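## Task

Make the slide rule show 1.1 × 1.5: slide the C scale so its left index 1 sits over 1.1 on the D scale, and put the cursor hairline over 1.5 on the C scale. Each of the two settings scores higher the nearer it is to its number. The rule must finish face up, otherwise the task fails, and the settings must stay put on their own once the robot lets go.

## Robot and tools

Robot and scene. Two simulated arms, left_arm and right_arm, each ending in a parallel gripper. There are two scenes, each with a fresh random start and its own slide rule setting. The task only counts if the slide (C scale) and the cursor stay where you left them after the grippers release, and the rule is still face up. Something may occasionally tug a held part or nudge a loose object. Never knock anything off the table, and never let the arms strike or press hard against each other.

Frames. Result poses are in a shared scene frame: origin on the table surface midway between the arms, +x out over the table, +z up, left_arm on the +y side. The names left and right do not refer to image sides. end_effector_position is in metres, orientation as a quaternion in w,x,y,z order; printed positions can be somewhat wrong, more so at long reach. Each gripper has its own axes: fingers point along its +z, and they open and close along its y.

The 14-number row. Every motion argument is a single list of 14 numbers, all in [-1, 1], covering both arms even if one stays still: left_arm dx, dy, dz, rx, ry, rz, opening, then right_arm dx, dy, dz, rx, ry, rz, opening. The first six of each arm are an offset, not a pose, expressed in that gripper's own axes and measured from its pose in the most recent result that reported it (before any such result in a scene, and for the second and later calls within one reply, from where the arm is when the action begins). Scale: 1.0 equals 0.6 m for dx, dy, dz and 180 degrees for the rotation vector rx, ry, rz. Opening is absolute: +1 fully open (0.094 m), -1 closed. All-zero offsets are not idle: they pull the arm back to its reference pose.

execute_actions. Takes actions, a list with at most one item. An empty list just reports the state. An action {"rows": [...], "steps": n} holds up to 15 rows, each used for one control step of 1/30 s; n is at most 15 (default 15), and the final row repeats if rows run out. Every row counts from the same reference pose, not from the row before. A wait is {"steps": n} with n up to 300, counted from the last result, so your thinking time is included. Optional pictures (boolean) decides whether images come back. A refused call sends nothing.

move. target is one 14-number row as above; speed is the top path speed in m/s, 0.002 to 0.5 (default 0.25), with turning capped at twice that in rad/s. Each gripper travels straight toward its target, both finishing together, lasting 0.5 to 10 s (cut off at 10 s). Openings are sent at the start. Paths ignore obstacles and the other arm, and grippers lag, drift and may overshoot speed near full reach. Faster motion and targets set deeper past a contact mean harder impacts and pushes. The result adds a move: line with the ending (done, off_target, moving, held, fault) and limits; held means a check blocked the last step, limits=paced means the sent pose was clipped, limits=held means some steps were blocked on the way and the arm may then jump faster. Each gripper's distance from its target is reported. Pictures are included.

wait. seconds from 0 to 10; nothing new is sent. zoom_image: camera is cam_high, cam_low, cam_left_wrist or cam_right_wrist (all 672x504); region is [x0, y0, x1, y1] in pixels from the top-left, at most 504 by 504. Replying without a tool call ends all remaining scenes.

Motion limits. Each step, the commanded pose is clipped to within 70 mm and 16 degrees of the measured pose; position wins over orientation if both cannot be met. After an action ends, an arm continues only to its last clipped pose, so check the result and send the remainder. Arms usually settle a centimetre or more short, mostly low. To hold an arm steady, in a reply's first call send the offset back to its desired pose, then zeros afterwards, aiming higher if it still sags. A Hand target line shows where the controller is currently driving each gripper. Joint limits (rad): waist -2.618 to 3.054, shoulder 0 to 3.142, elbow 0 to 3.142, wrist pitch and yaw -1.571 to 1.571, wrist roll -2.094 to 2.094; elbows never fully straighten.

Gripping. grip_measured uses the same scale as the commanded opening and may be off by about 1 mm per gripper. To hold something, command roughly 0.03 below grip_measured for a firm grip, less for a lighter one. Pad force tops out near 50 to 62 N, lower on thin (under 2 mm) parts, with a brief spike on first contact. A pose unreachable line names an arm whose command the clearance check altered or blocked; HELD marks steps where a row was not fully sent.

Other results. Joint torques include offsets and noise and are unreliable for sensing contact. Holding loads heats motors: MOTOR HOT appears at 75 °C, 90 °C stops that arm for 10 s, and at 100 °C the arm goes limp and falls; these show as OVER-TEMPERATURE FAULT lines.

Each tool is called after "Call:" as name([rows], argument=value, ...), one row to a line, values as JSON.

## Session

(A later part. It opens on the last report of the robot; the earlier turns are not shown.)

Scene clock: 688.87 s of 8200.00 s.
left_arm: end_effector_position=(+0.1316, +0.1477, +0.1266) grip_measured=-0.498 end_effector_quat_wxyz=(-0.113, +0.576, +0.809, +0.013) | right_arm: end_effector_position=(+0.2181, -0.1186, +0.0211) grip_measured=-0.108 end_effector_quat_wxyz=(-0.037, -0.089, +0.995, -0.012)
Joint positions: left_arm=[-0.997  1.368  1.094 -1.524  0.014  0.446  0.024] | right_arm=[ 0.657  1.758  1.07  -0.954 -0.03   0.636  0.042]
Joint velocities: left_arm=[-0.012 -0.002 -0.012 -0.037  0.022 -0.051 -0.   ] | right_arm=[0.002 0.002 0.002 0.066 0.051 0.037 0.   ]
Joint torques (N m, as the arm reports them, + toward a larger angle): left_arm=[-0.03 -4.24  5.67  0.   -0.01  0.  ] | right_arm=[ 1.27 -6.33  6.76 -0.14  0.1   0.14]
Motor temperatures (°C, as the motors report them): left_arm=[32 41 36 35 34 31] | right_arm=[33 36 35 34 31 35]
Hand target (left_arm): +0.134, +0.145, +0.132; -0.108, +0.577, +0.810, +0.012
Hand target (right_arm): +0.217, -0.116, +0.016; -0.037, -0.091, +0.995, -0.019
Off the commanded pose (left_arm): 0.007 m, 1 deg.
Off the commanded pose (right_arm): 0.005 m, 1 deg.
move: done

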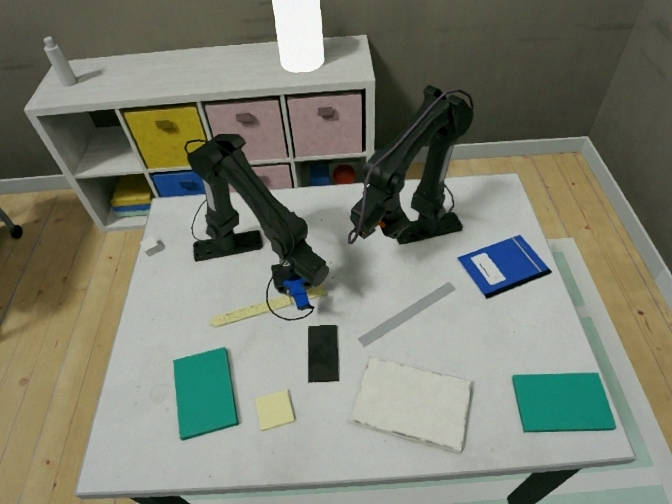

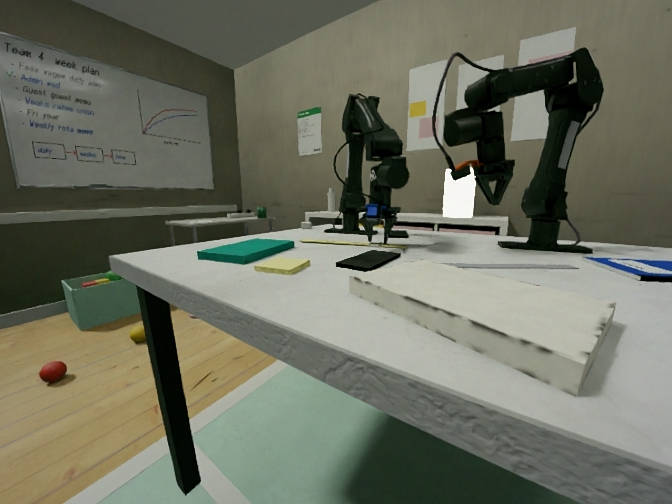

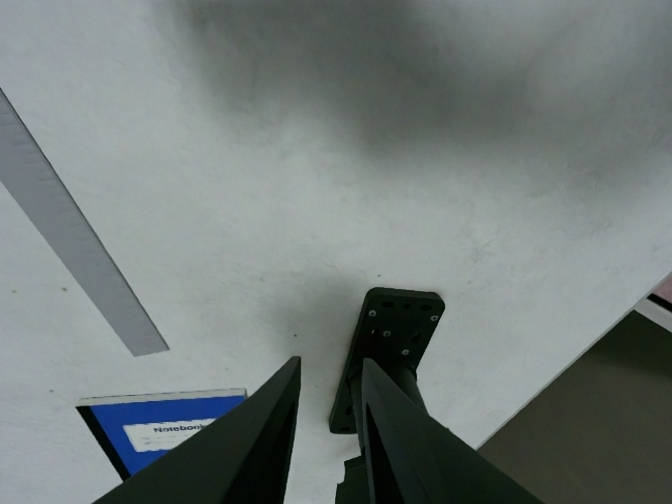

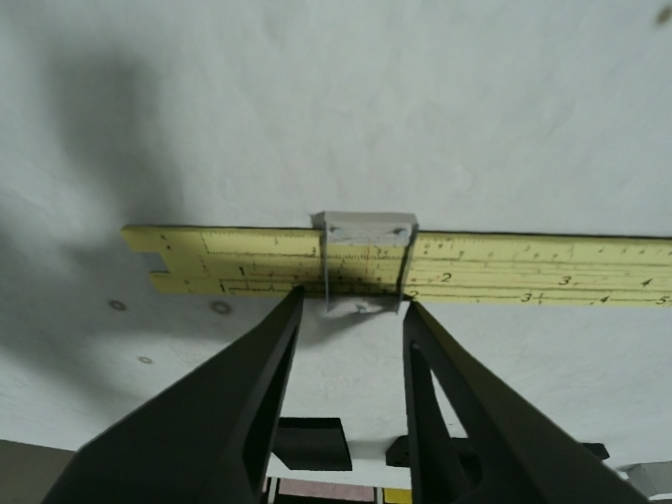

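Call:
move(target=[0,0,-0.01,0,0,0,-0.5, 0,0.006,0.008,0.004,0,0,-0.14], speed=0.02)

Call:
zoom_image(camera="cam_right_wrist", region=[330,240,430,320])

Scene clock: 692.33 s of 8200.00 s.
left_arm: end_effector_position=(+0.1299, +0.1494, +0.1272) grip_measured=-0.498 end_effector_quat_wxyz=(-0.118, +0.576, +0.809, +0.014) | right_arm: end_effector_position=(+0.2179, -0.1179, +0.0210) grip_measured=-0.137 end_effector_quat_wxyz=(-0.035, -0.088, +0.995, -0.013)
Joint positions: left_arm=[-0.997  1.368  1.094 -1.533  0.014  0.446  0.024] | right_arm=[ 0.66   1.758  1.07  -0.952 -0.028  0.643  0.041]
Joint velocities: left_arm=[-0.022 -0.007  0.002  0.007  0.037 -0.081 -0.   ] | right_arm=[ 0.017 -0.012 -0.002 -0.037 -0.007 -0.007 -0.001]
Joint torques (N m, as the arm reports them, + toward a larger angle): left_arm=[ 0.12 -4.19  5.71 -0.05  0.02 -0.01] | right_arm=[ 1.27 -6.71  6.96 -0.14  0.04  0.08]
Motor temperatures (°C, as the motors report them): left_arm=[32 41 36 35 34 31] | right_arm=[33 36 35 34 31 35]
Hand target (left_arm): +0.133, +0.147, +0.132; -0.113, +0.576, +0.809, +0.013
Hand target (right_arm): +0.217, -0.115, +0.016; -0.036, -0.089, +0.995, -0.018
Off the commanded pose (left_arm): 0.006 m, 1 deg.
Off the commanded pose (right_arm): 0.006 m, 1 deg.
move: done

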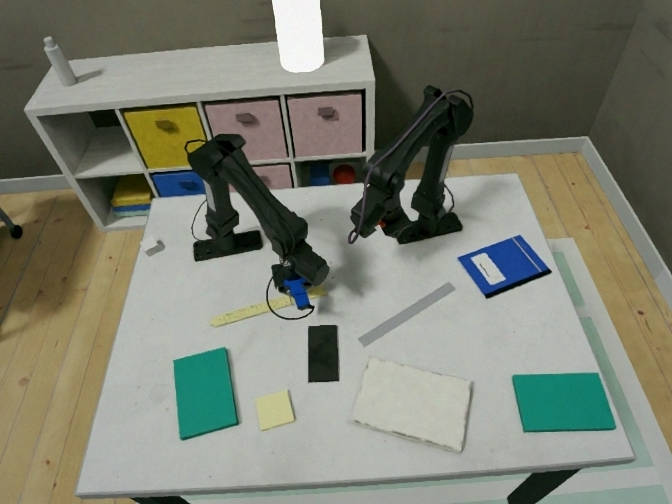

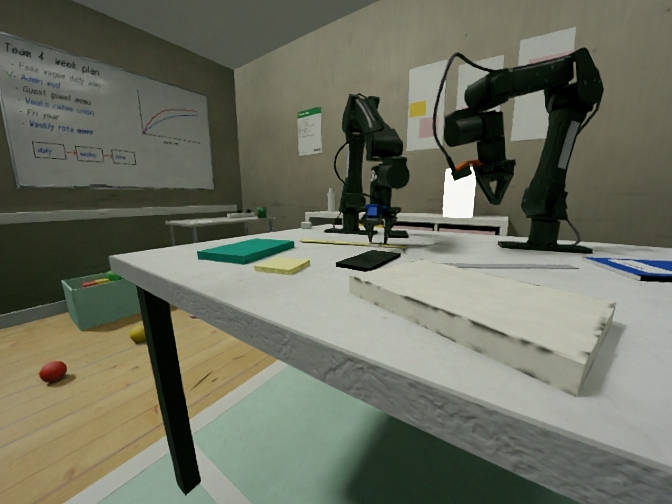

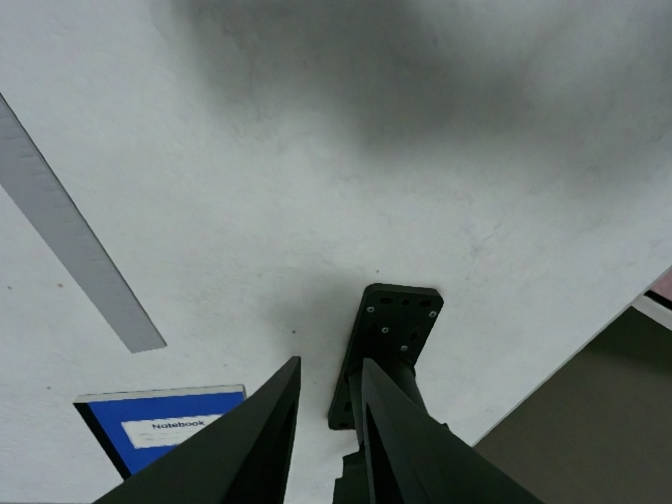

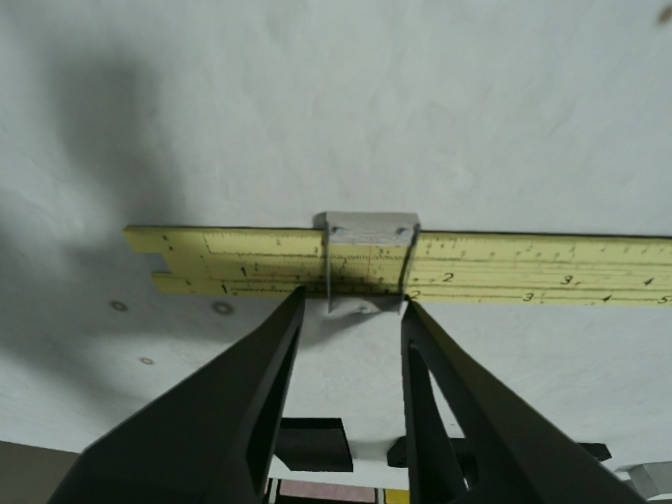

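Region (330, 240, 430, 320) of cam_right_wrist's 672x504 image, scaled by 5.040, with more detail than that image has; it fills the top 403 rows of this view, and the rest is white.

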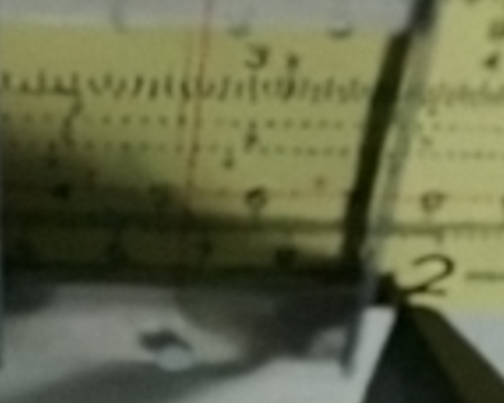

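Call:
move(target=[0,0,0,0,0,0,-0.5, 0,0.006,0.008,0.004,0,0,-0.165], speed=0.02)

Call:
zoom_image(camera="cam_right_wrist", region=[330,240,430,320])

Scene clock: 695.43 s of 8200.00 s.
left_arm: end_effector_position=(+0.1298, +0.1495, +0.1272) grip_measured=-0.498 end_effector_quat_wxyz=(-0.118, +0.576, +0.809, +0.014) | right_arm: end_effector_position=(+0.2176, -0.1173, +0.0210) grip_measured=-0.162 end_effector_quat_wxyz=(-0.034, -0.087, +0.996, -0.013)
Joint positions: left_arm=[-0.997  1.368  1.094 -1.534  0.014  0.446  0.024] | right_arm=[ 0.664  1.758  1.07  -0.951 -0.026  0.649  0.039]
Joint velocities: left_arm=[-0.007 -0.022 -0.002 -0.037  0.022  0.022 -0.   ] | right_arm=[ 0.007 -0.017  0.017 -0.022  0.022 -0.037  0.   ]
Joint torques (N m, as the arm reports them, + toward a larger angle): left_arm=[ 0.01 -4.5   3.44  0.09  0.03 -0.01] | right_arm=[ 1.08 -6.49  6.97 -0.15  0.03  0.05]
Motor temperatures (°C, as the motors report them): left_arm=[32 40 36 35 34 31] | right_arm=[33 36 35 34 31 35]
Hand target (left_arm): +0.130, +0.149, +0.127; -0.118, +0.576, +0.809, +0.014
Hand target (right_arm): +0.217, -0.115, +0.016; -0.035, -0.088, +0.995, -0.019
Off the commanded pose (left_arm): 0.000 m, 0 deg.
Off the commanded pose (right_arm): 0.006 m, 1 deg.
move: done

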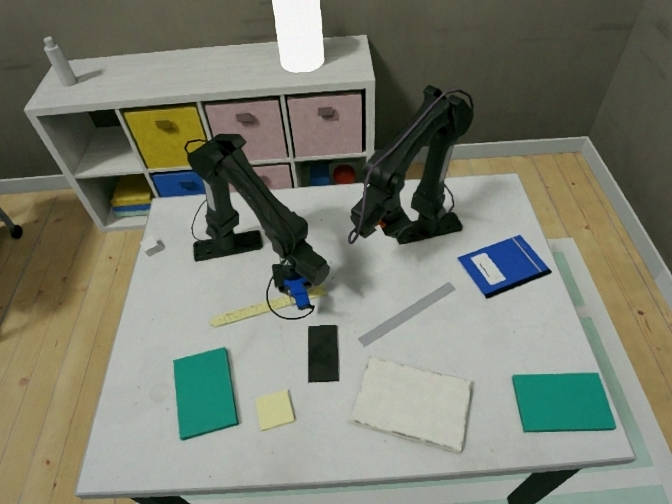

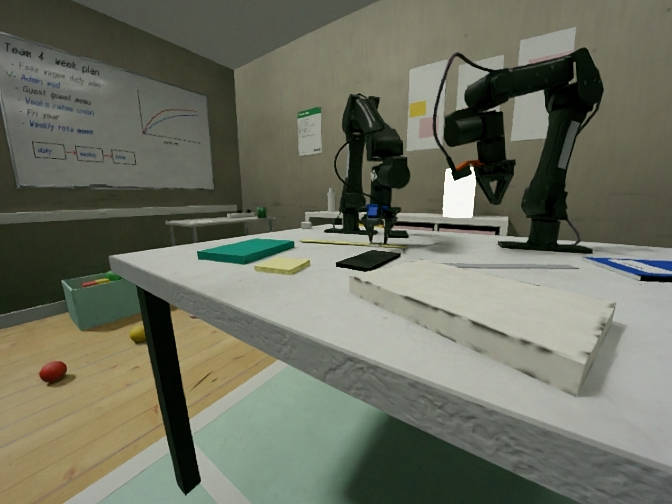

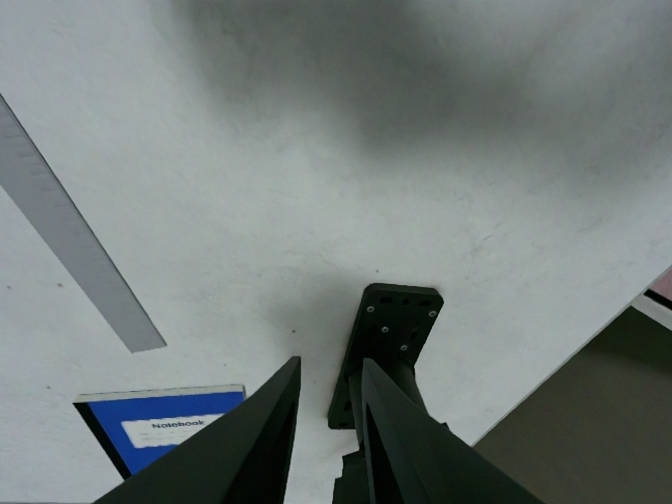

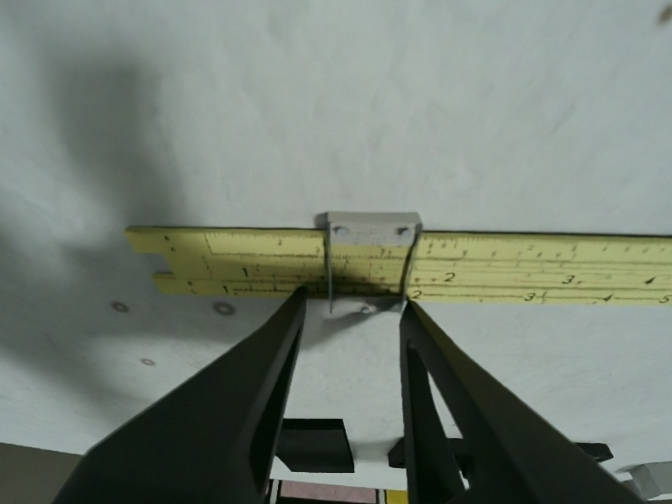

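Region (330, 240, 430, 320) of cam_right_wrist's 672x504 image, scaled by 5.040, with more detail than that image has; it fills the top 403 rows of this view, and the rest is white.

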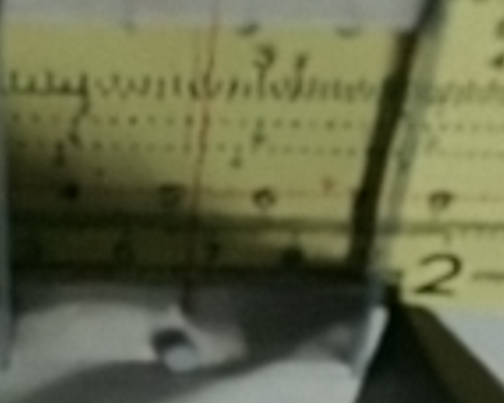

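Call:
move(target=[0,0,0,0,0,0,-0.5, 0,0.006,0.008,0.004,0,0,-0.195], speed=0.02)

Call:
zoom_image(camera="cam_right_wrist", region=[330,240,430,320])

Scene clock: 698.37 s of 8200.00 s.
left_arm: end_effector_position=(+0.1298, +0.1495, +0.1272) grip_measured=-0.498 end_effector_quat_wxyz=(-0.118, +0.576, +0.809, +0.014) | right_arm: end_effector_position=(+0.2175, -0.1172, +0.0210) grip_measured=-0.192 end_effector_quat_wxyz=(-0.033, -0.087, +0.996, -0.014)
Joint positions: left_arm=[-0.997  1.368  1.094 -1.534  0.014  0.446  0.024] | right_arm=[ 0.667  1.758  1.07  -0.951 -0.023  0.652  0.038]
Joint velocities: left_arm=[-0.022 -0.007  0.007  0.037  0.051  0.007  0.   ] | right_arm=[-0.017 -0.012 -0.002  0.022  0.037  0.037  0.001]
Joint torques (N m, as the arm reports them, + toward a larger angle): left_arm=[ 0.09 -4.5   3.66  0.07  0.03  0.03] | right_arm=[ 1.12 -6.4   6.84 -0.12  0.01  0.11]
Motor temperatures (°C, as the motors report them): left_arm=[32 40 36 35 34 31] | right_arm=[33 36 35 34 31 35]
Hand target (left_arm): +0.130, +0.149, +0.127; -0.118, +0.576, +0.809, +0.014
Hand target (right_arm): +0.217, -0.114, +0.016; -0.034, -0.087, +0.995, -0.019
Off the commanded pose (left_arm): 0.000 m, 0 deg.
Off the commanded pose (right_arm): 0.006 m, 1 deg.
move: done

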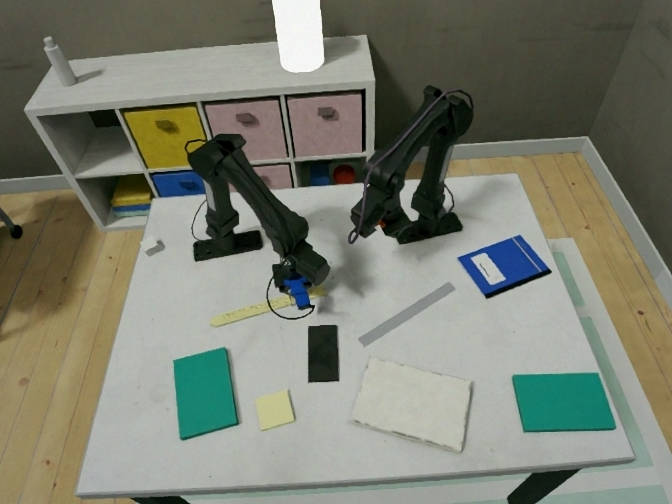

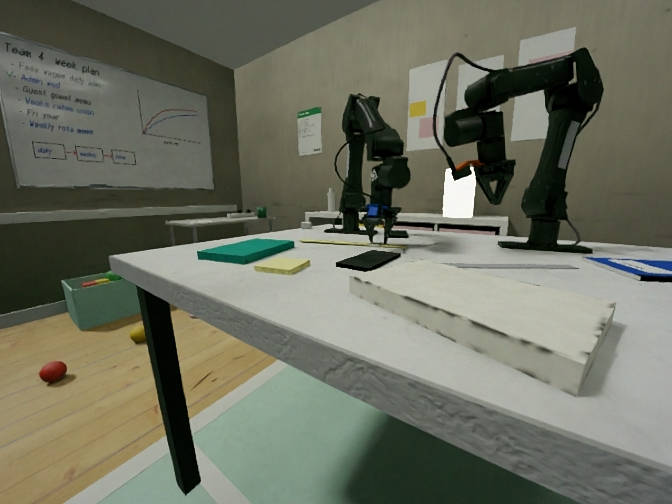

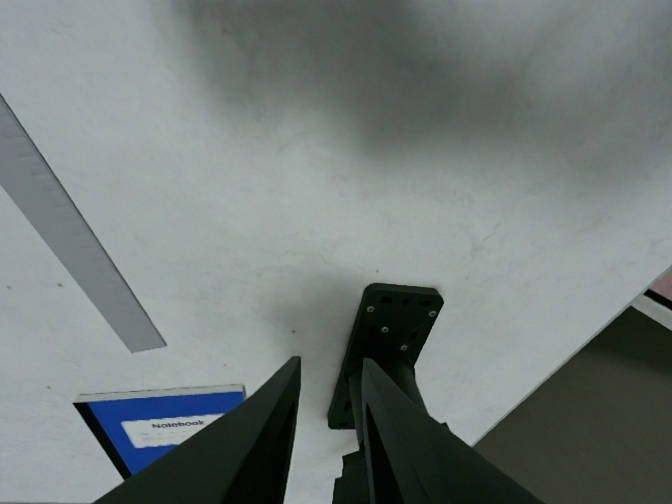

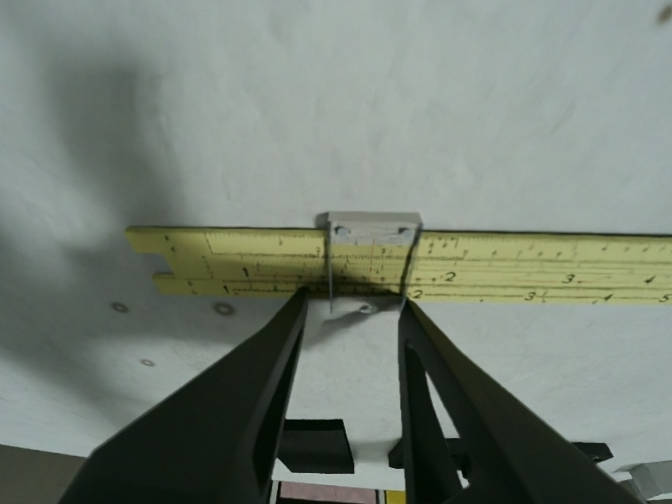

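Region (330, 240, 430, 320) of cam_right_wrist's 672x504 image, scaled by 5.040, with more detail than that image has; it fills the top 403 rows of this view, and the rest is white.

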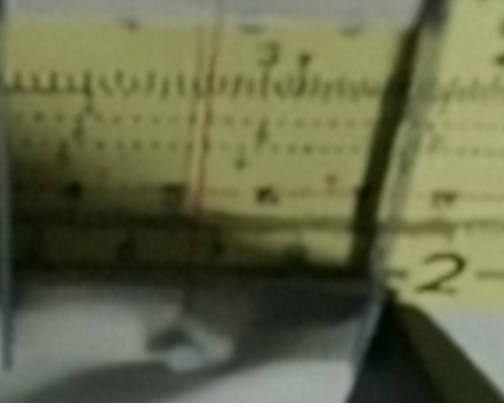

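Call:
move(target=[0,0,0,0,0,0,-0.5, 0,0.006,0.008,0.004,0,0,-0.225], speed=0.02)

Call:
zoom_image(camera="cam_right_wrist", region=[330,240,430,320])

Scene clock: 701.17 s of 8200.00 s.
left_arm: end_effector_position=(+0.1298, +0.1495, +0.1272) grip_measured=-0.498 end_effector_quat_wxyz=(-0.118, +0.576, +0.809, +0.014) | right_arm: end_effector_position=(+0.2177, -0.1174, +0.0210) grip_measured=-0.221 end_effector_quat_wxyz=(-0.031, -0.086, +0.996, -0.017)
Joint positions: left_arm=[-0.997  1.368  1.094 -1.534  0.014  0.446  0.024] | right_arm=[ 0.669  1.758  1.07  -0.951 -0.017  0.655  0.037]
Joint velocities: left_arm=[ 0.017 -0.002 -0.002  0.037 -0.022 -0.007  0.001] | right_arm=[ 0.002 -0.012  0.002 -0.022  0.037 -0.051  0.   ]
Joint torques (N m, as the arm reports them, + toward a larger angle): left_arm=[ 0.17 -4.54  3.7   0.09  0.    0.01] | right_arm=[ 1.24 -6.34  7.09 -0.14  0.03  0.12]
Motor temperatures (°C, as the motors report them): left_arm=[32 40 36 35 34 31] | right_arm=[33 36 35 34 31 35]
Hand target (left_arm): +0.130, +0.149, +0.127; -0.118, +0.576, +0.809, +0.014
Hand target (right_arm): +0.217, -0.114, +0.016; -0.032, -0.087, +0.995, -0.021
Off the commanded pose (left_arm): 0.000 m, 0 deg.
Off the commanded pose (right_arm): 0.006 m, 0 deg.
move: done

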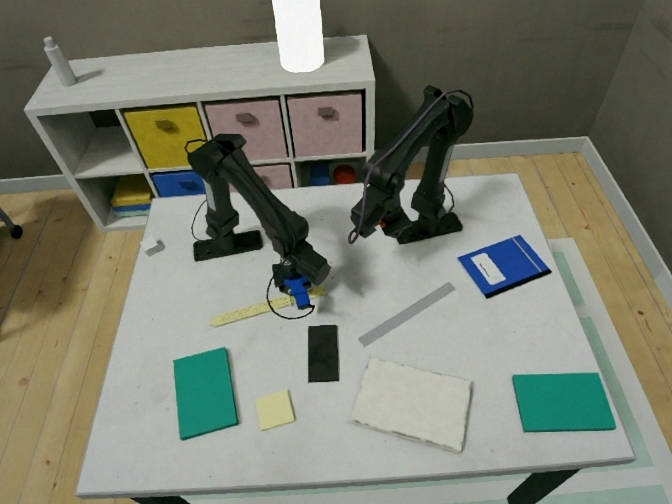

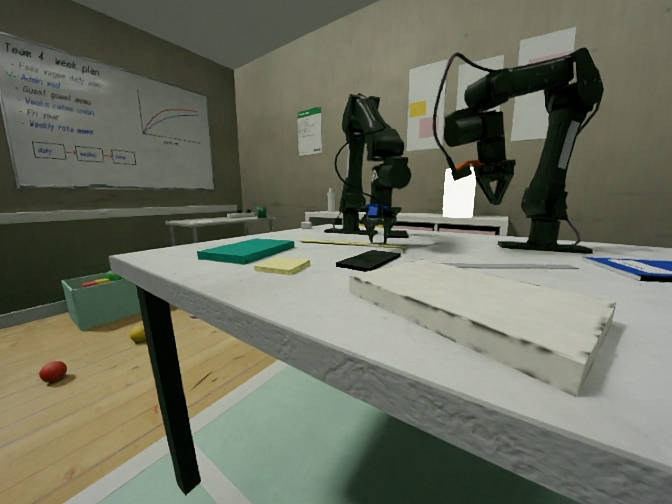

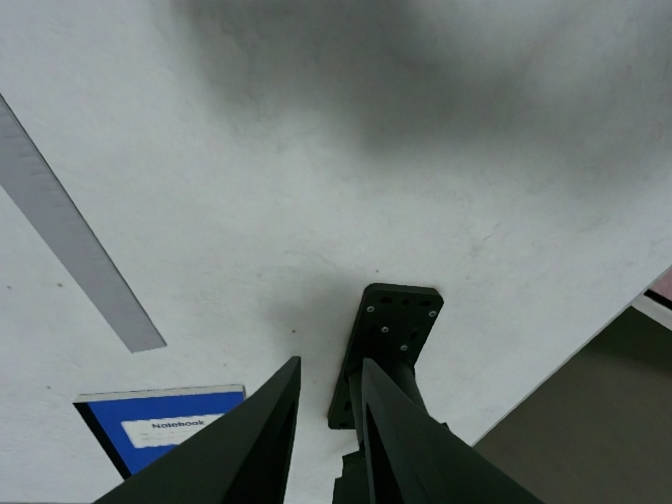

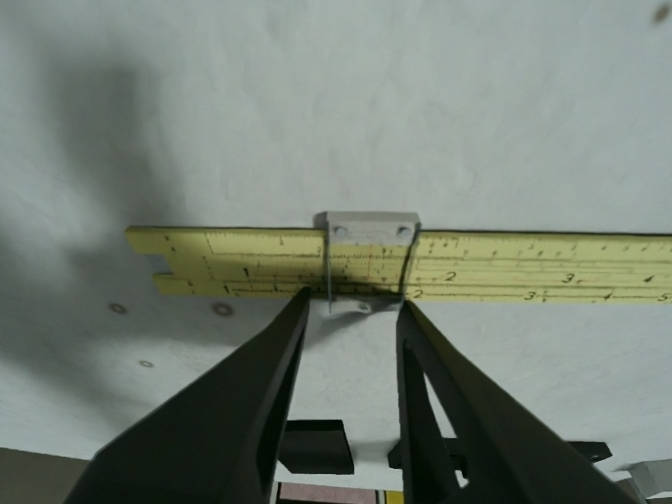

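Region (330, 240, 430, 320) of cam_right_wrist's 672x504 image, scaled by 5.040, with more detail than that image has; it fills the top 403 rows of this view, and the rest is white.

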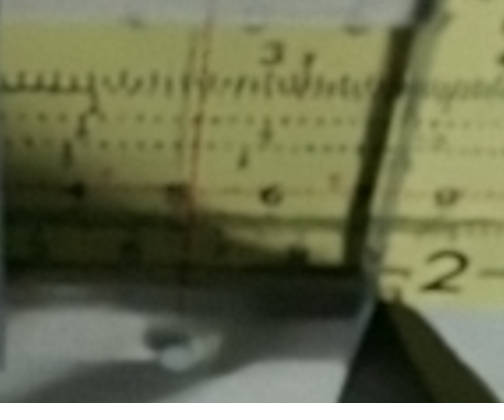

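Call:
move(target=[0,0,0,0,0,0,-0.5, 0,0.006,0.008,0.004,0,0,-0.24], speed=0.02)

Call:
zoom_image(camera="cam_right_wrist", region=[340,250,400,300])

Scene clock: 707.83 s of 8200.00 s.
left_arm: end_effector_position=(+0.1298, +0.1495, +0.1272) grip_measured=-0.498 end_effector_quat_wxyz=(-0.118, +0.576, +0.809, +0.014) | right_arm: end_effector_position=(+0.2178, -0.1177, +0.0210) grip_measured=-0.236 end_effector_quat_wxyz=(-0.031, -0.085, +0.996, -0.017)
Joint positions: left_arm=[-0.997  1.368  1.094 -1.534  0.014  0.446  0.024] | right_arm=[ 0.669  1.758  1.07  -0.951 -0.016  0.658  0.036]
Joint velocities: left_arm=[-0.017  0.002 -0.002 -0.022 -0.022 -0.022  0.   ] | right_arm=[ 0.002 -0.002 -0.002 -0.022  0.037 -0.095  0.001]
Joint torques (N m, as the arm reports them, + toward a larger angle): left_arm=[ 0.04 -4.55  3.65  0.08  0.05  0.  ] | right_arm=[ 1.56 -6.51  6.96 -0.16  0.09  0.09]
Motor temperatures (°C, as the motors report them): left_arm=[32 40 35 35 34 31] | right_arm=[33 36 35 34 31 35]
Hand target (left_arm): +0.130, +0.149, +0.127; -0.118, +0.576, +0.809, +0.014
Hand target (right_arm): +0.217, -0.114, +0.016; -0.031, -0.086, +0.996, -0.023
Off the commanded pose (left_arm): 0.000 m, 0 deg.
Off the commanded pose (right_arm): 0.006 m, 1 deg.
After step 90, 2.97 s passed at rest.
move: done

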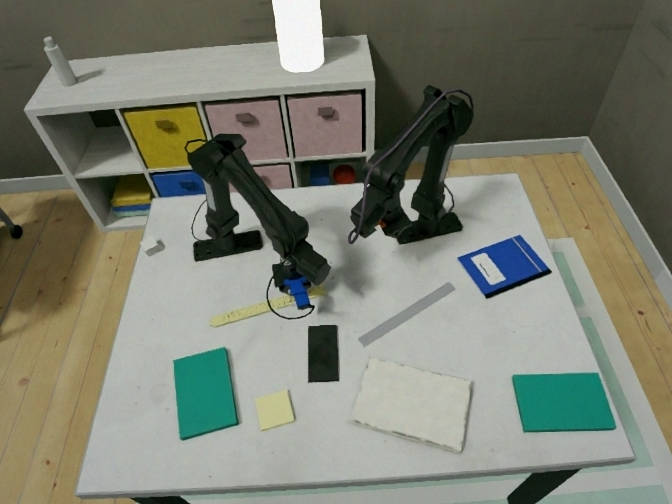

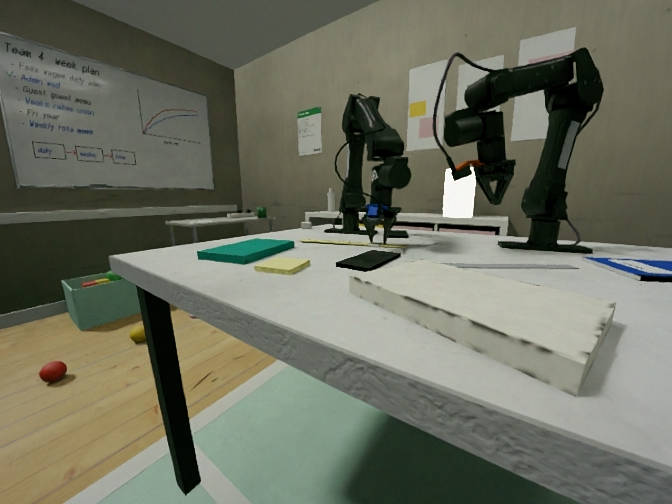

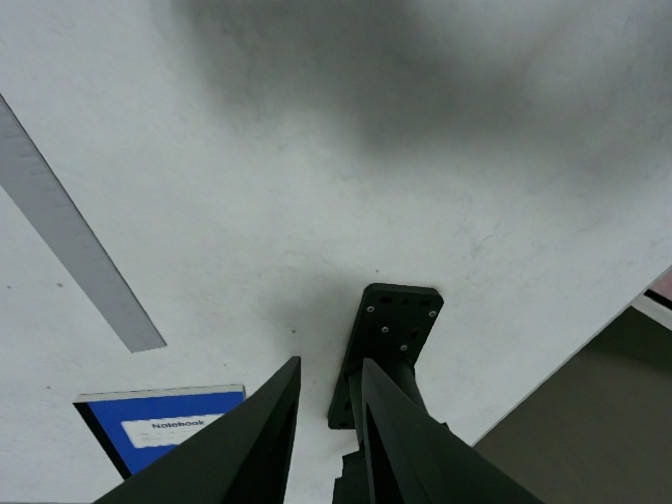

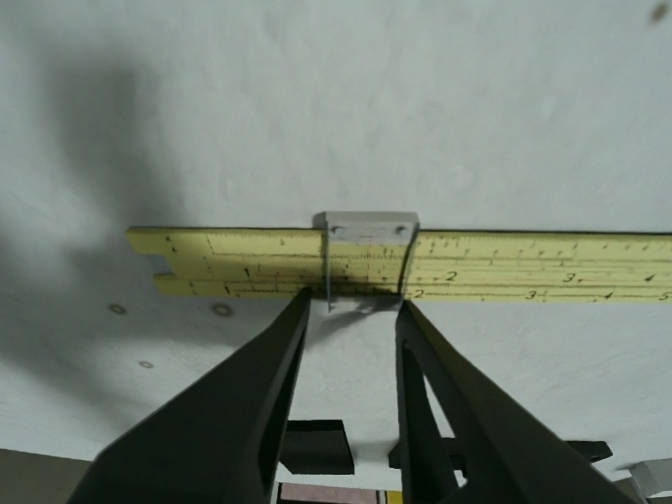

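Region (340, 250, 400, 300) of cam_right_wrist's 672x504 image, scaled by 8.400, with more detail than that image has.

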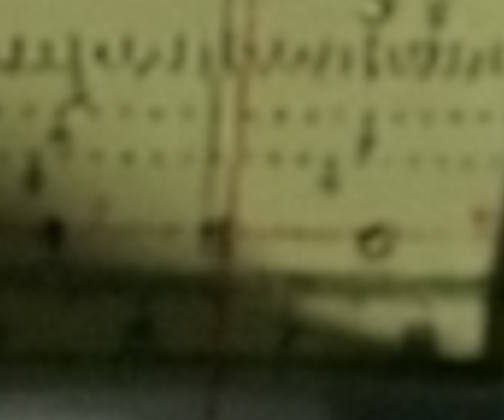

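Call:
move(target=[0,0,0,0,0,0,-0.5, 0,0.006,0.008,0.004,0,0,-0.247], speed=0.02)

Call:
zoom_image(camera="cam_right_wrist", region=[340,250,400,300])

Call:
move(target=[0,0,0,0,0,0,-0.5, 0,0,0.003,0,0,0,-0.12], speed=0.02)

Call:
move(target=[0,0,0,0,0,0,-0.5, 0,0,-0.05,0,0,0,-0.12], speed=0.04)

Scene clock: 717.40 s of 8200.00 s.
left_arm: end_effector_position=(+0.1298, +0.1495, +0.1272) grip_measured=-0.498 end_effector_quat_wxyz=(-0.118, +0.576, +0.809, +0.014) | right_arm: end_effector_position=(+0.2179, -0.1179, +0.0210) grip_measured=-0.243 end_effector_quat_wxyz=(-0.030, -0.084, +0.996, -0.018)
Joint positions: left_arm=[-0.997  1.368  1.094 -1.534  0.014  0.446  0.024] | right_arm=[ 0.669  1.758  1.07  -0.952 -0.015  0.66   0.036]
Joint velocities: left_arm=[ 0.002 -0.017  0.002 -0.007 -0.051 -0.007 -0.001] | right_arm=[-0.002  0.007 -0.012  0.066 -0.095 -0.037 -0.001]
Joint torques (N m, as the arm reports them, + toward a larger angle): left_arm=[ 0.01 -4.51  3.65  0.1   0.01 -0.01] | right_arm=[ 1.51 -6.38  6.81 -0.1   0.08  0.09]
Motor temperatures (°C, as the motors report them): left_arm=[32 40 35 35 34 31] | right_arm=[33 36 35 34 31 35]
Hand target (left_arm): +0.130, +0.149, +0.127; -0.118, +0.576, +0.809, +0.014
Hand target (right_arm): +0.217, -0.114, +0.016; -0.030, -0.085, +0.996, -0.024
Off the commanded pose (left_arm): 0.000 m, 0 deg.
Off the commanded pose (right_arm): 0.006 m, 1 deg.
After step 90, 5.87 s passed at rest.
move: done

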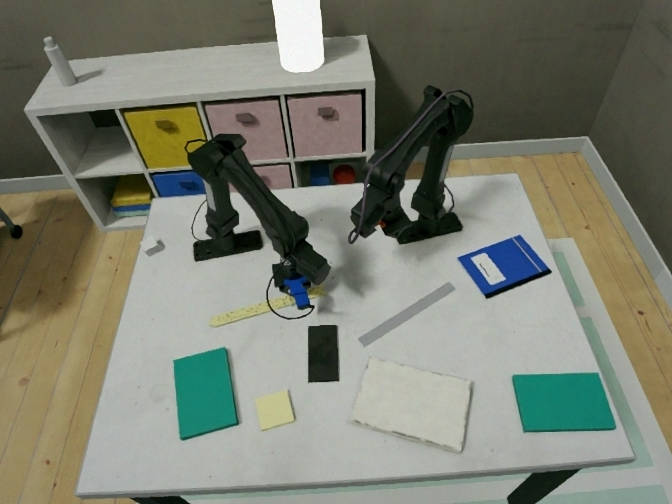

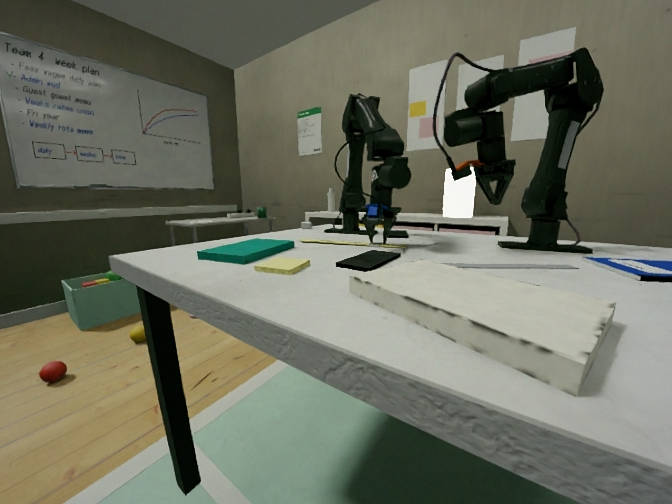

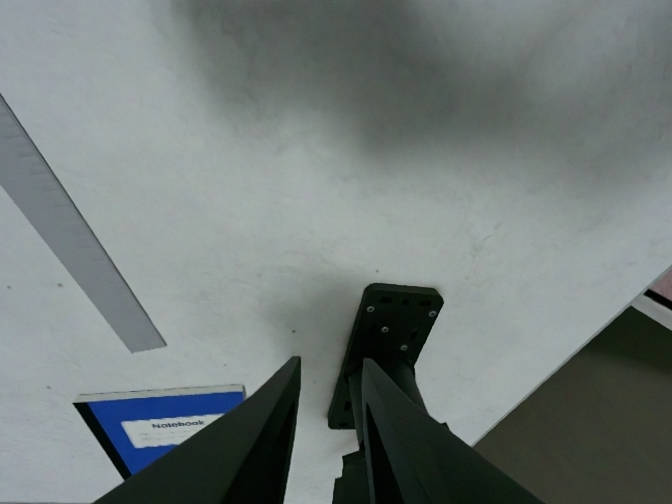

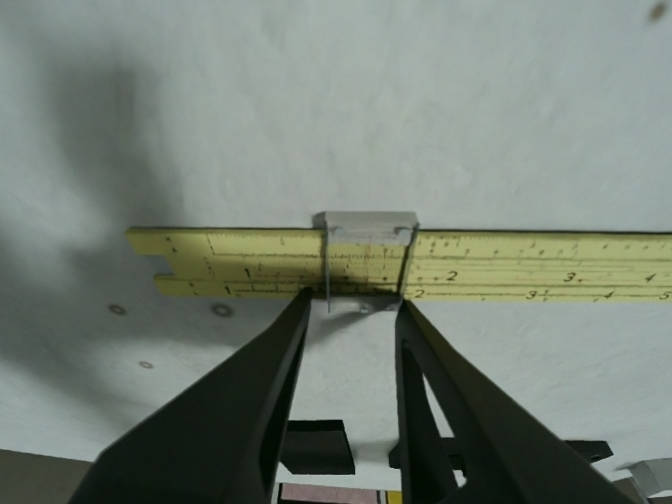

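Region (340, 250, 400, 300) of cam_right_wrist's 672x504 image, scaled by 8.400, with more detail than that image has.

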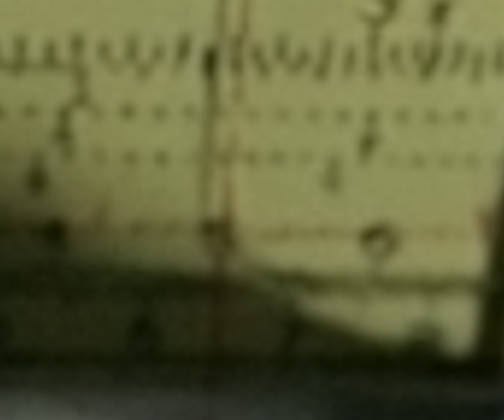

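Scene clock: 718.10 s of 8200.00 s.
left_arm: end_effector_position=(+0.1298, +0.1495, +0.1272) grip_measured=-0.498 end_effector_quat_wxyz=(-0.118, +0.576, +0.809, +0.014) | right_arm: end_effector_position=(+0.2180, -0.1190, +0.0215) grip_measured=-0.123 end_effector_quat_wxyz=(-0.029, -0.084, +0.996, -0.020)
Joint positions: left_arm=[-0.997  1.368  1.094 -1.534  0.014  0.446  0.024] | right_arm=[ 0.669  1.756  1.07  -0.956 -0.01   0.66   0.041]
Joint velocities: left_arm=[ 0.007 -0.002  0.007  0.007  0.007 -0.022 -0.   ] | right_arm=[ 0.007 -0.017  0.002  0.051 -0.037 -0.022 -0.001]
Joint torques (N m, as the arm reports them, + toward a larger angle): left_arm=[ 0.01 -4.56  3.7   0.06  0.04  0.  ] | right_arm=[ 0.18 -8.17  6.11 -0.16 -0.06 -0.05]
Motor temperatures (°C, as the motors report them): left_arm=[32 40 35 35 34 31] | right_arm=[33 36 35 34 31 35]
Hand target (left_arm): +0.130, +0.149, +0.127; -0.118, +0.576, +0.809, +0.014
Hand target (right_arm): +0.218, -0.118, +0.019; -0.031, -0.084, +0.996, -0.018
Off the commanded pose (left_arm): 0.000 m, 0 deg.
Off the commanded pose (right_arm): 0.003 m, 0 deg.
move: done

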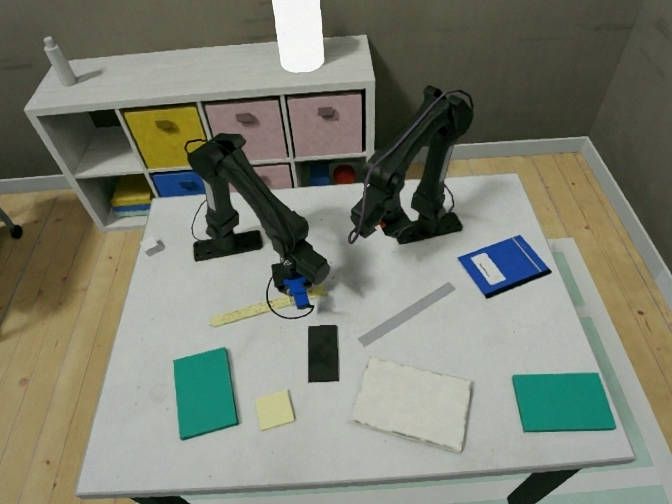

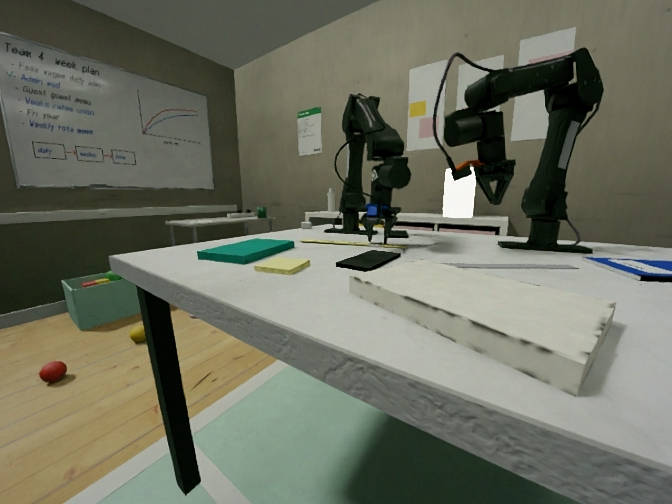

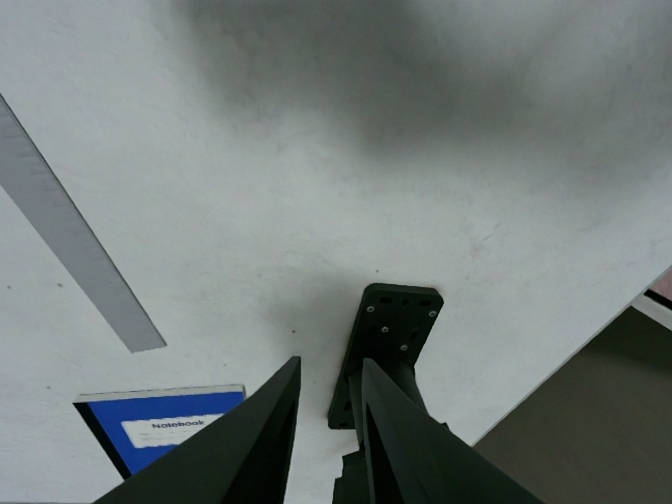

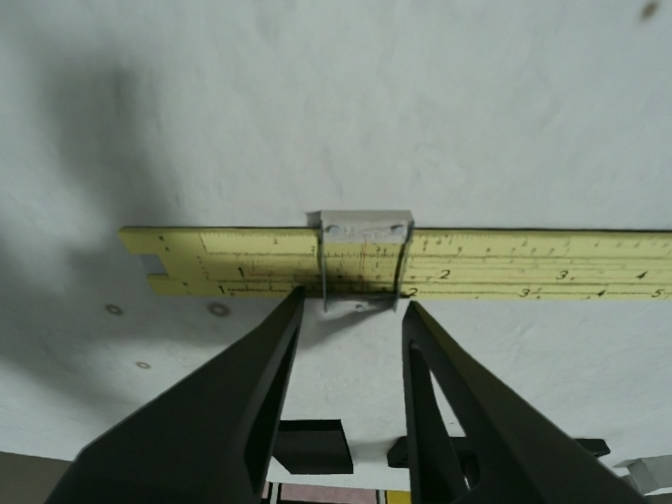

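Scene clock: 719.30 s of 8200.00 s.
left_arm: end_effector_position=(+0.1298, +0.1495, +0.1272) grip_measured=-0.498 end_effector_quat_wxyz=(-0.118, +0.576, +0.809, +0.014) | right_arm: end_effector_position=(+0.2158, -0.1214, +0.0403) grip_measured=-0.123 end_effector_quat_wxyz=(-0.038, -0.084, +0.995, -0.029)
Joint positions: left_arm=[-0.997  1.368  1.094 -1.534  0.014  0.446  0.024] | right_arm=[ 0.669  1.738  1.127 -1.055 -0.01   0.66   0.041]
Joint velocities: left_arm=[-0.012 -0.002  0.012  0.051 -0.095 -0.022 -0.   ] | right_arm=[-0.017 -0.022  0.007 -0.022 -0.037 -0.037 -0.   ]
Joint torques (N m, as the arm reports them, + toward a larger angle): left_arm=[ 0.16 -4.57  3.61  0.08  0.03 -0.02] | right_arm=[  0.13 -10.52   9.35  -0.49   0.04   0.04]
Motor temperatures (°C, as the motors report them): left_arm=[32 40 35 35 34 31] | right_arm=[33 36 35 34 31 35]
Hand target (left_arm): +0.130, +0.149, +0.127; -0.118, +0.576, +0.809, +0.014
Hand target (right_arm): +0.219, -0.117, +0.051; -0.029, -0.084, +0.996, -0.020
Off the commanded pose (left_arm): 0.000 m, 0 deg.
Off the commanded pose (right_arm): 0.012 m, 1 deg.
move: off_target (right_arm)

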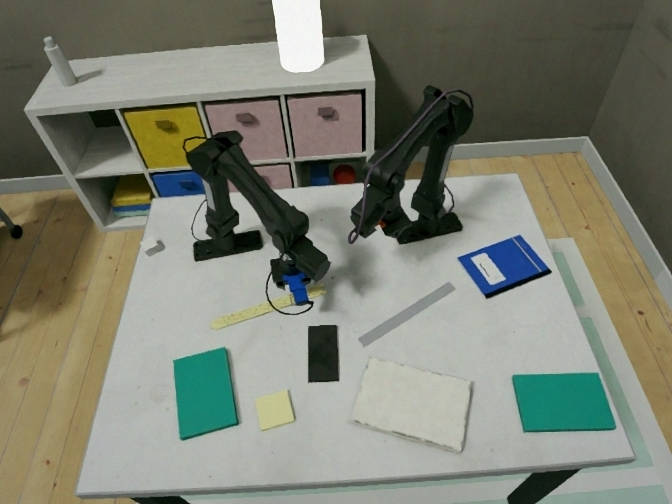

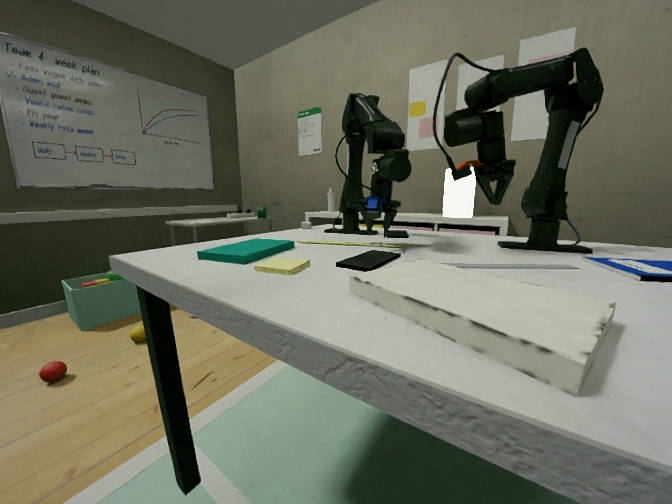

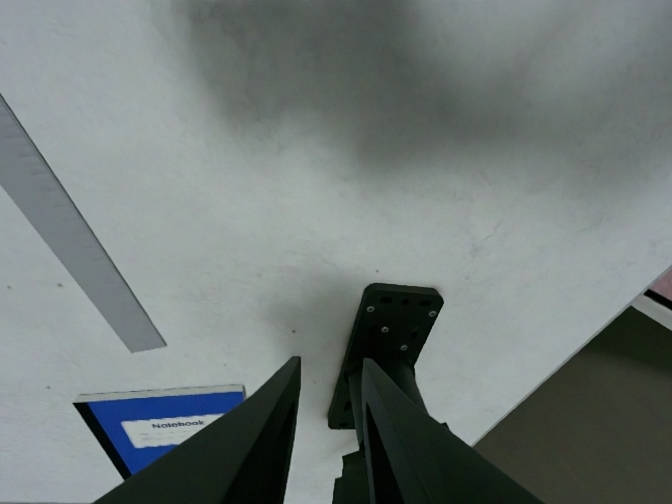

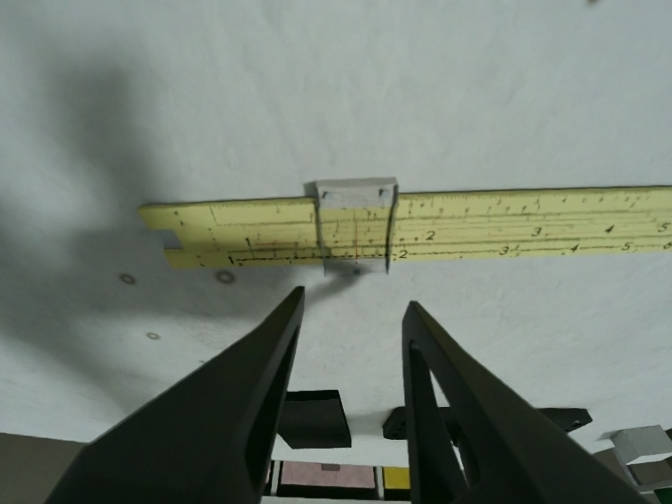

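Call:
zoom_image(camera="cam_right_wrist", region=[200,205,400,280])

Call:
zoom_image(camera="cam_right_wrist", region=[325,215,395,270])

Call:
zoom_image(camera="cam_right_wrist", region=[210,220,280,270])

Region (200, 205, 400, 280) of cam_right_wrist's 672x504 image, scaled by 2.520, with more detail than that image has; it fills the top 189 rows of this view, and the rest is white.

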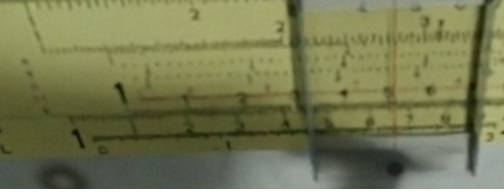

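Region (325, 215, 395, 270) of cam_right_wrist's 672x504 image, scaled by 7.200, with more detail than that image has; it fills the top 396 rows of this view, and the rest is white.

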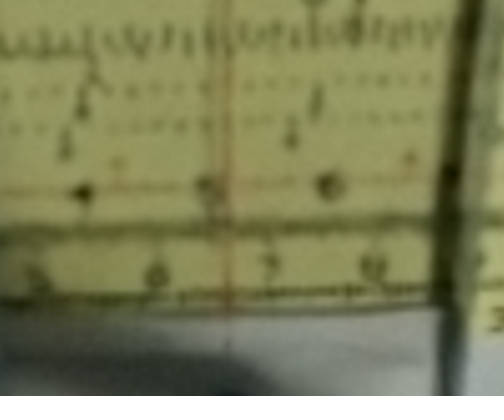

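Region (210, 220, 280, 270) of cam_right_wrist's 672x504 image, scaled by 7.200, with more detail than that image has; it fills the top 360 rows of this view, and the rest is white.

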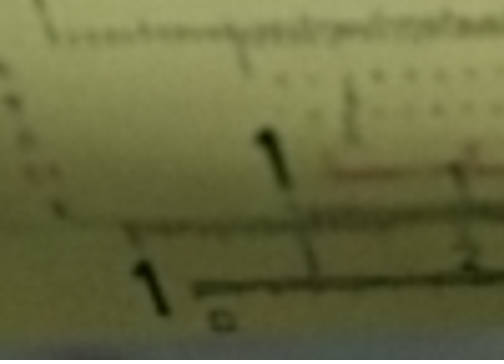

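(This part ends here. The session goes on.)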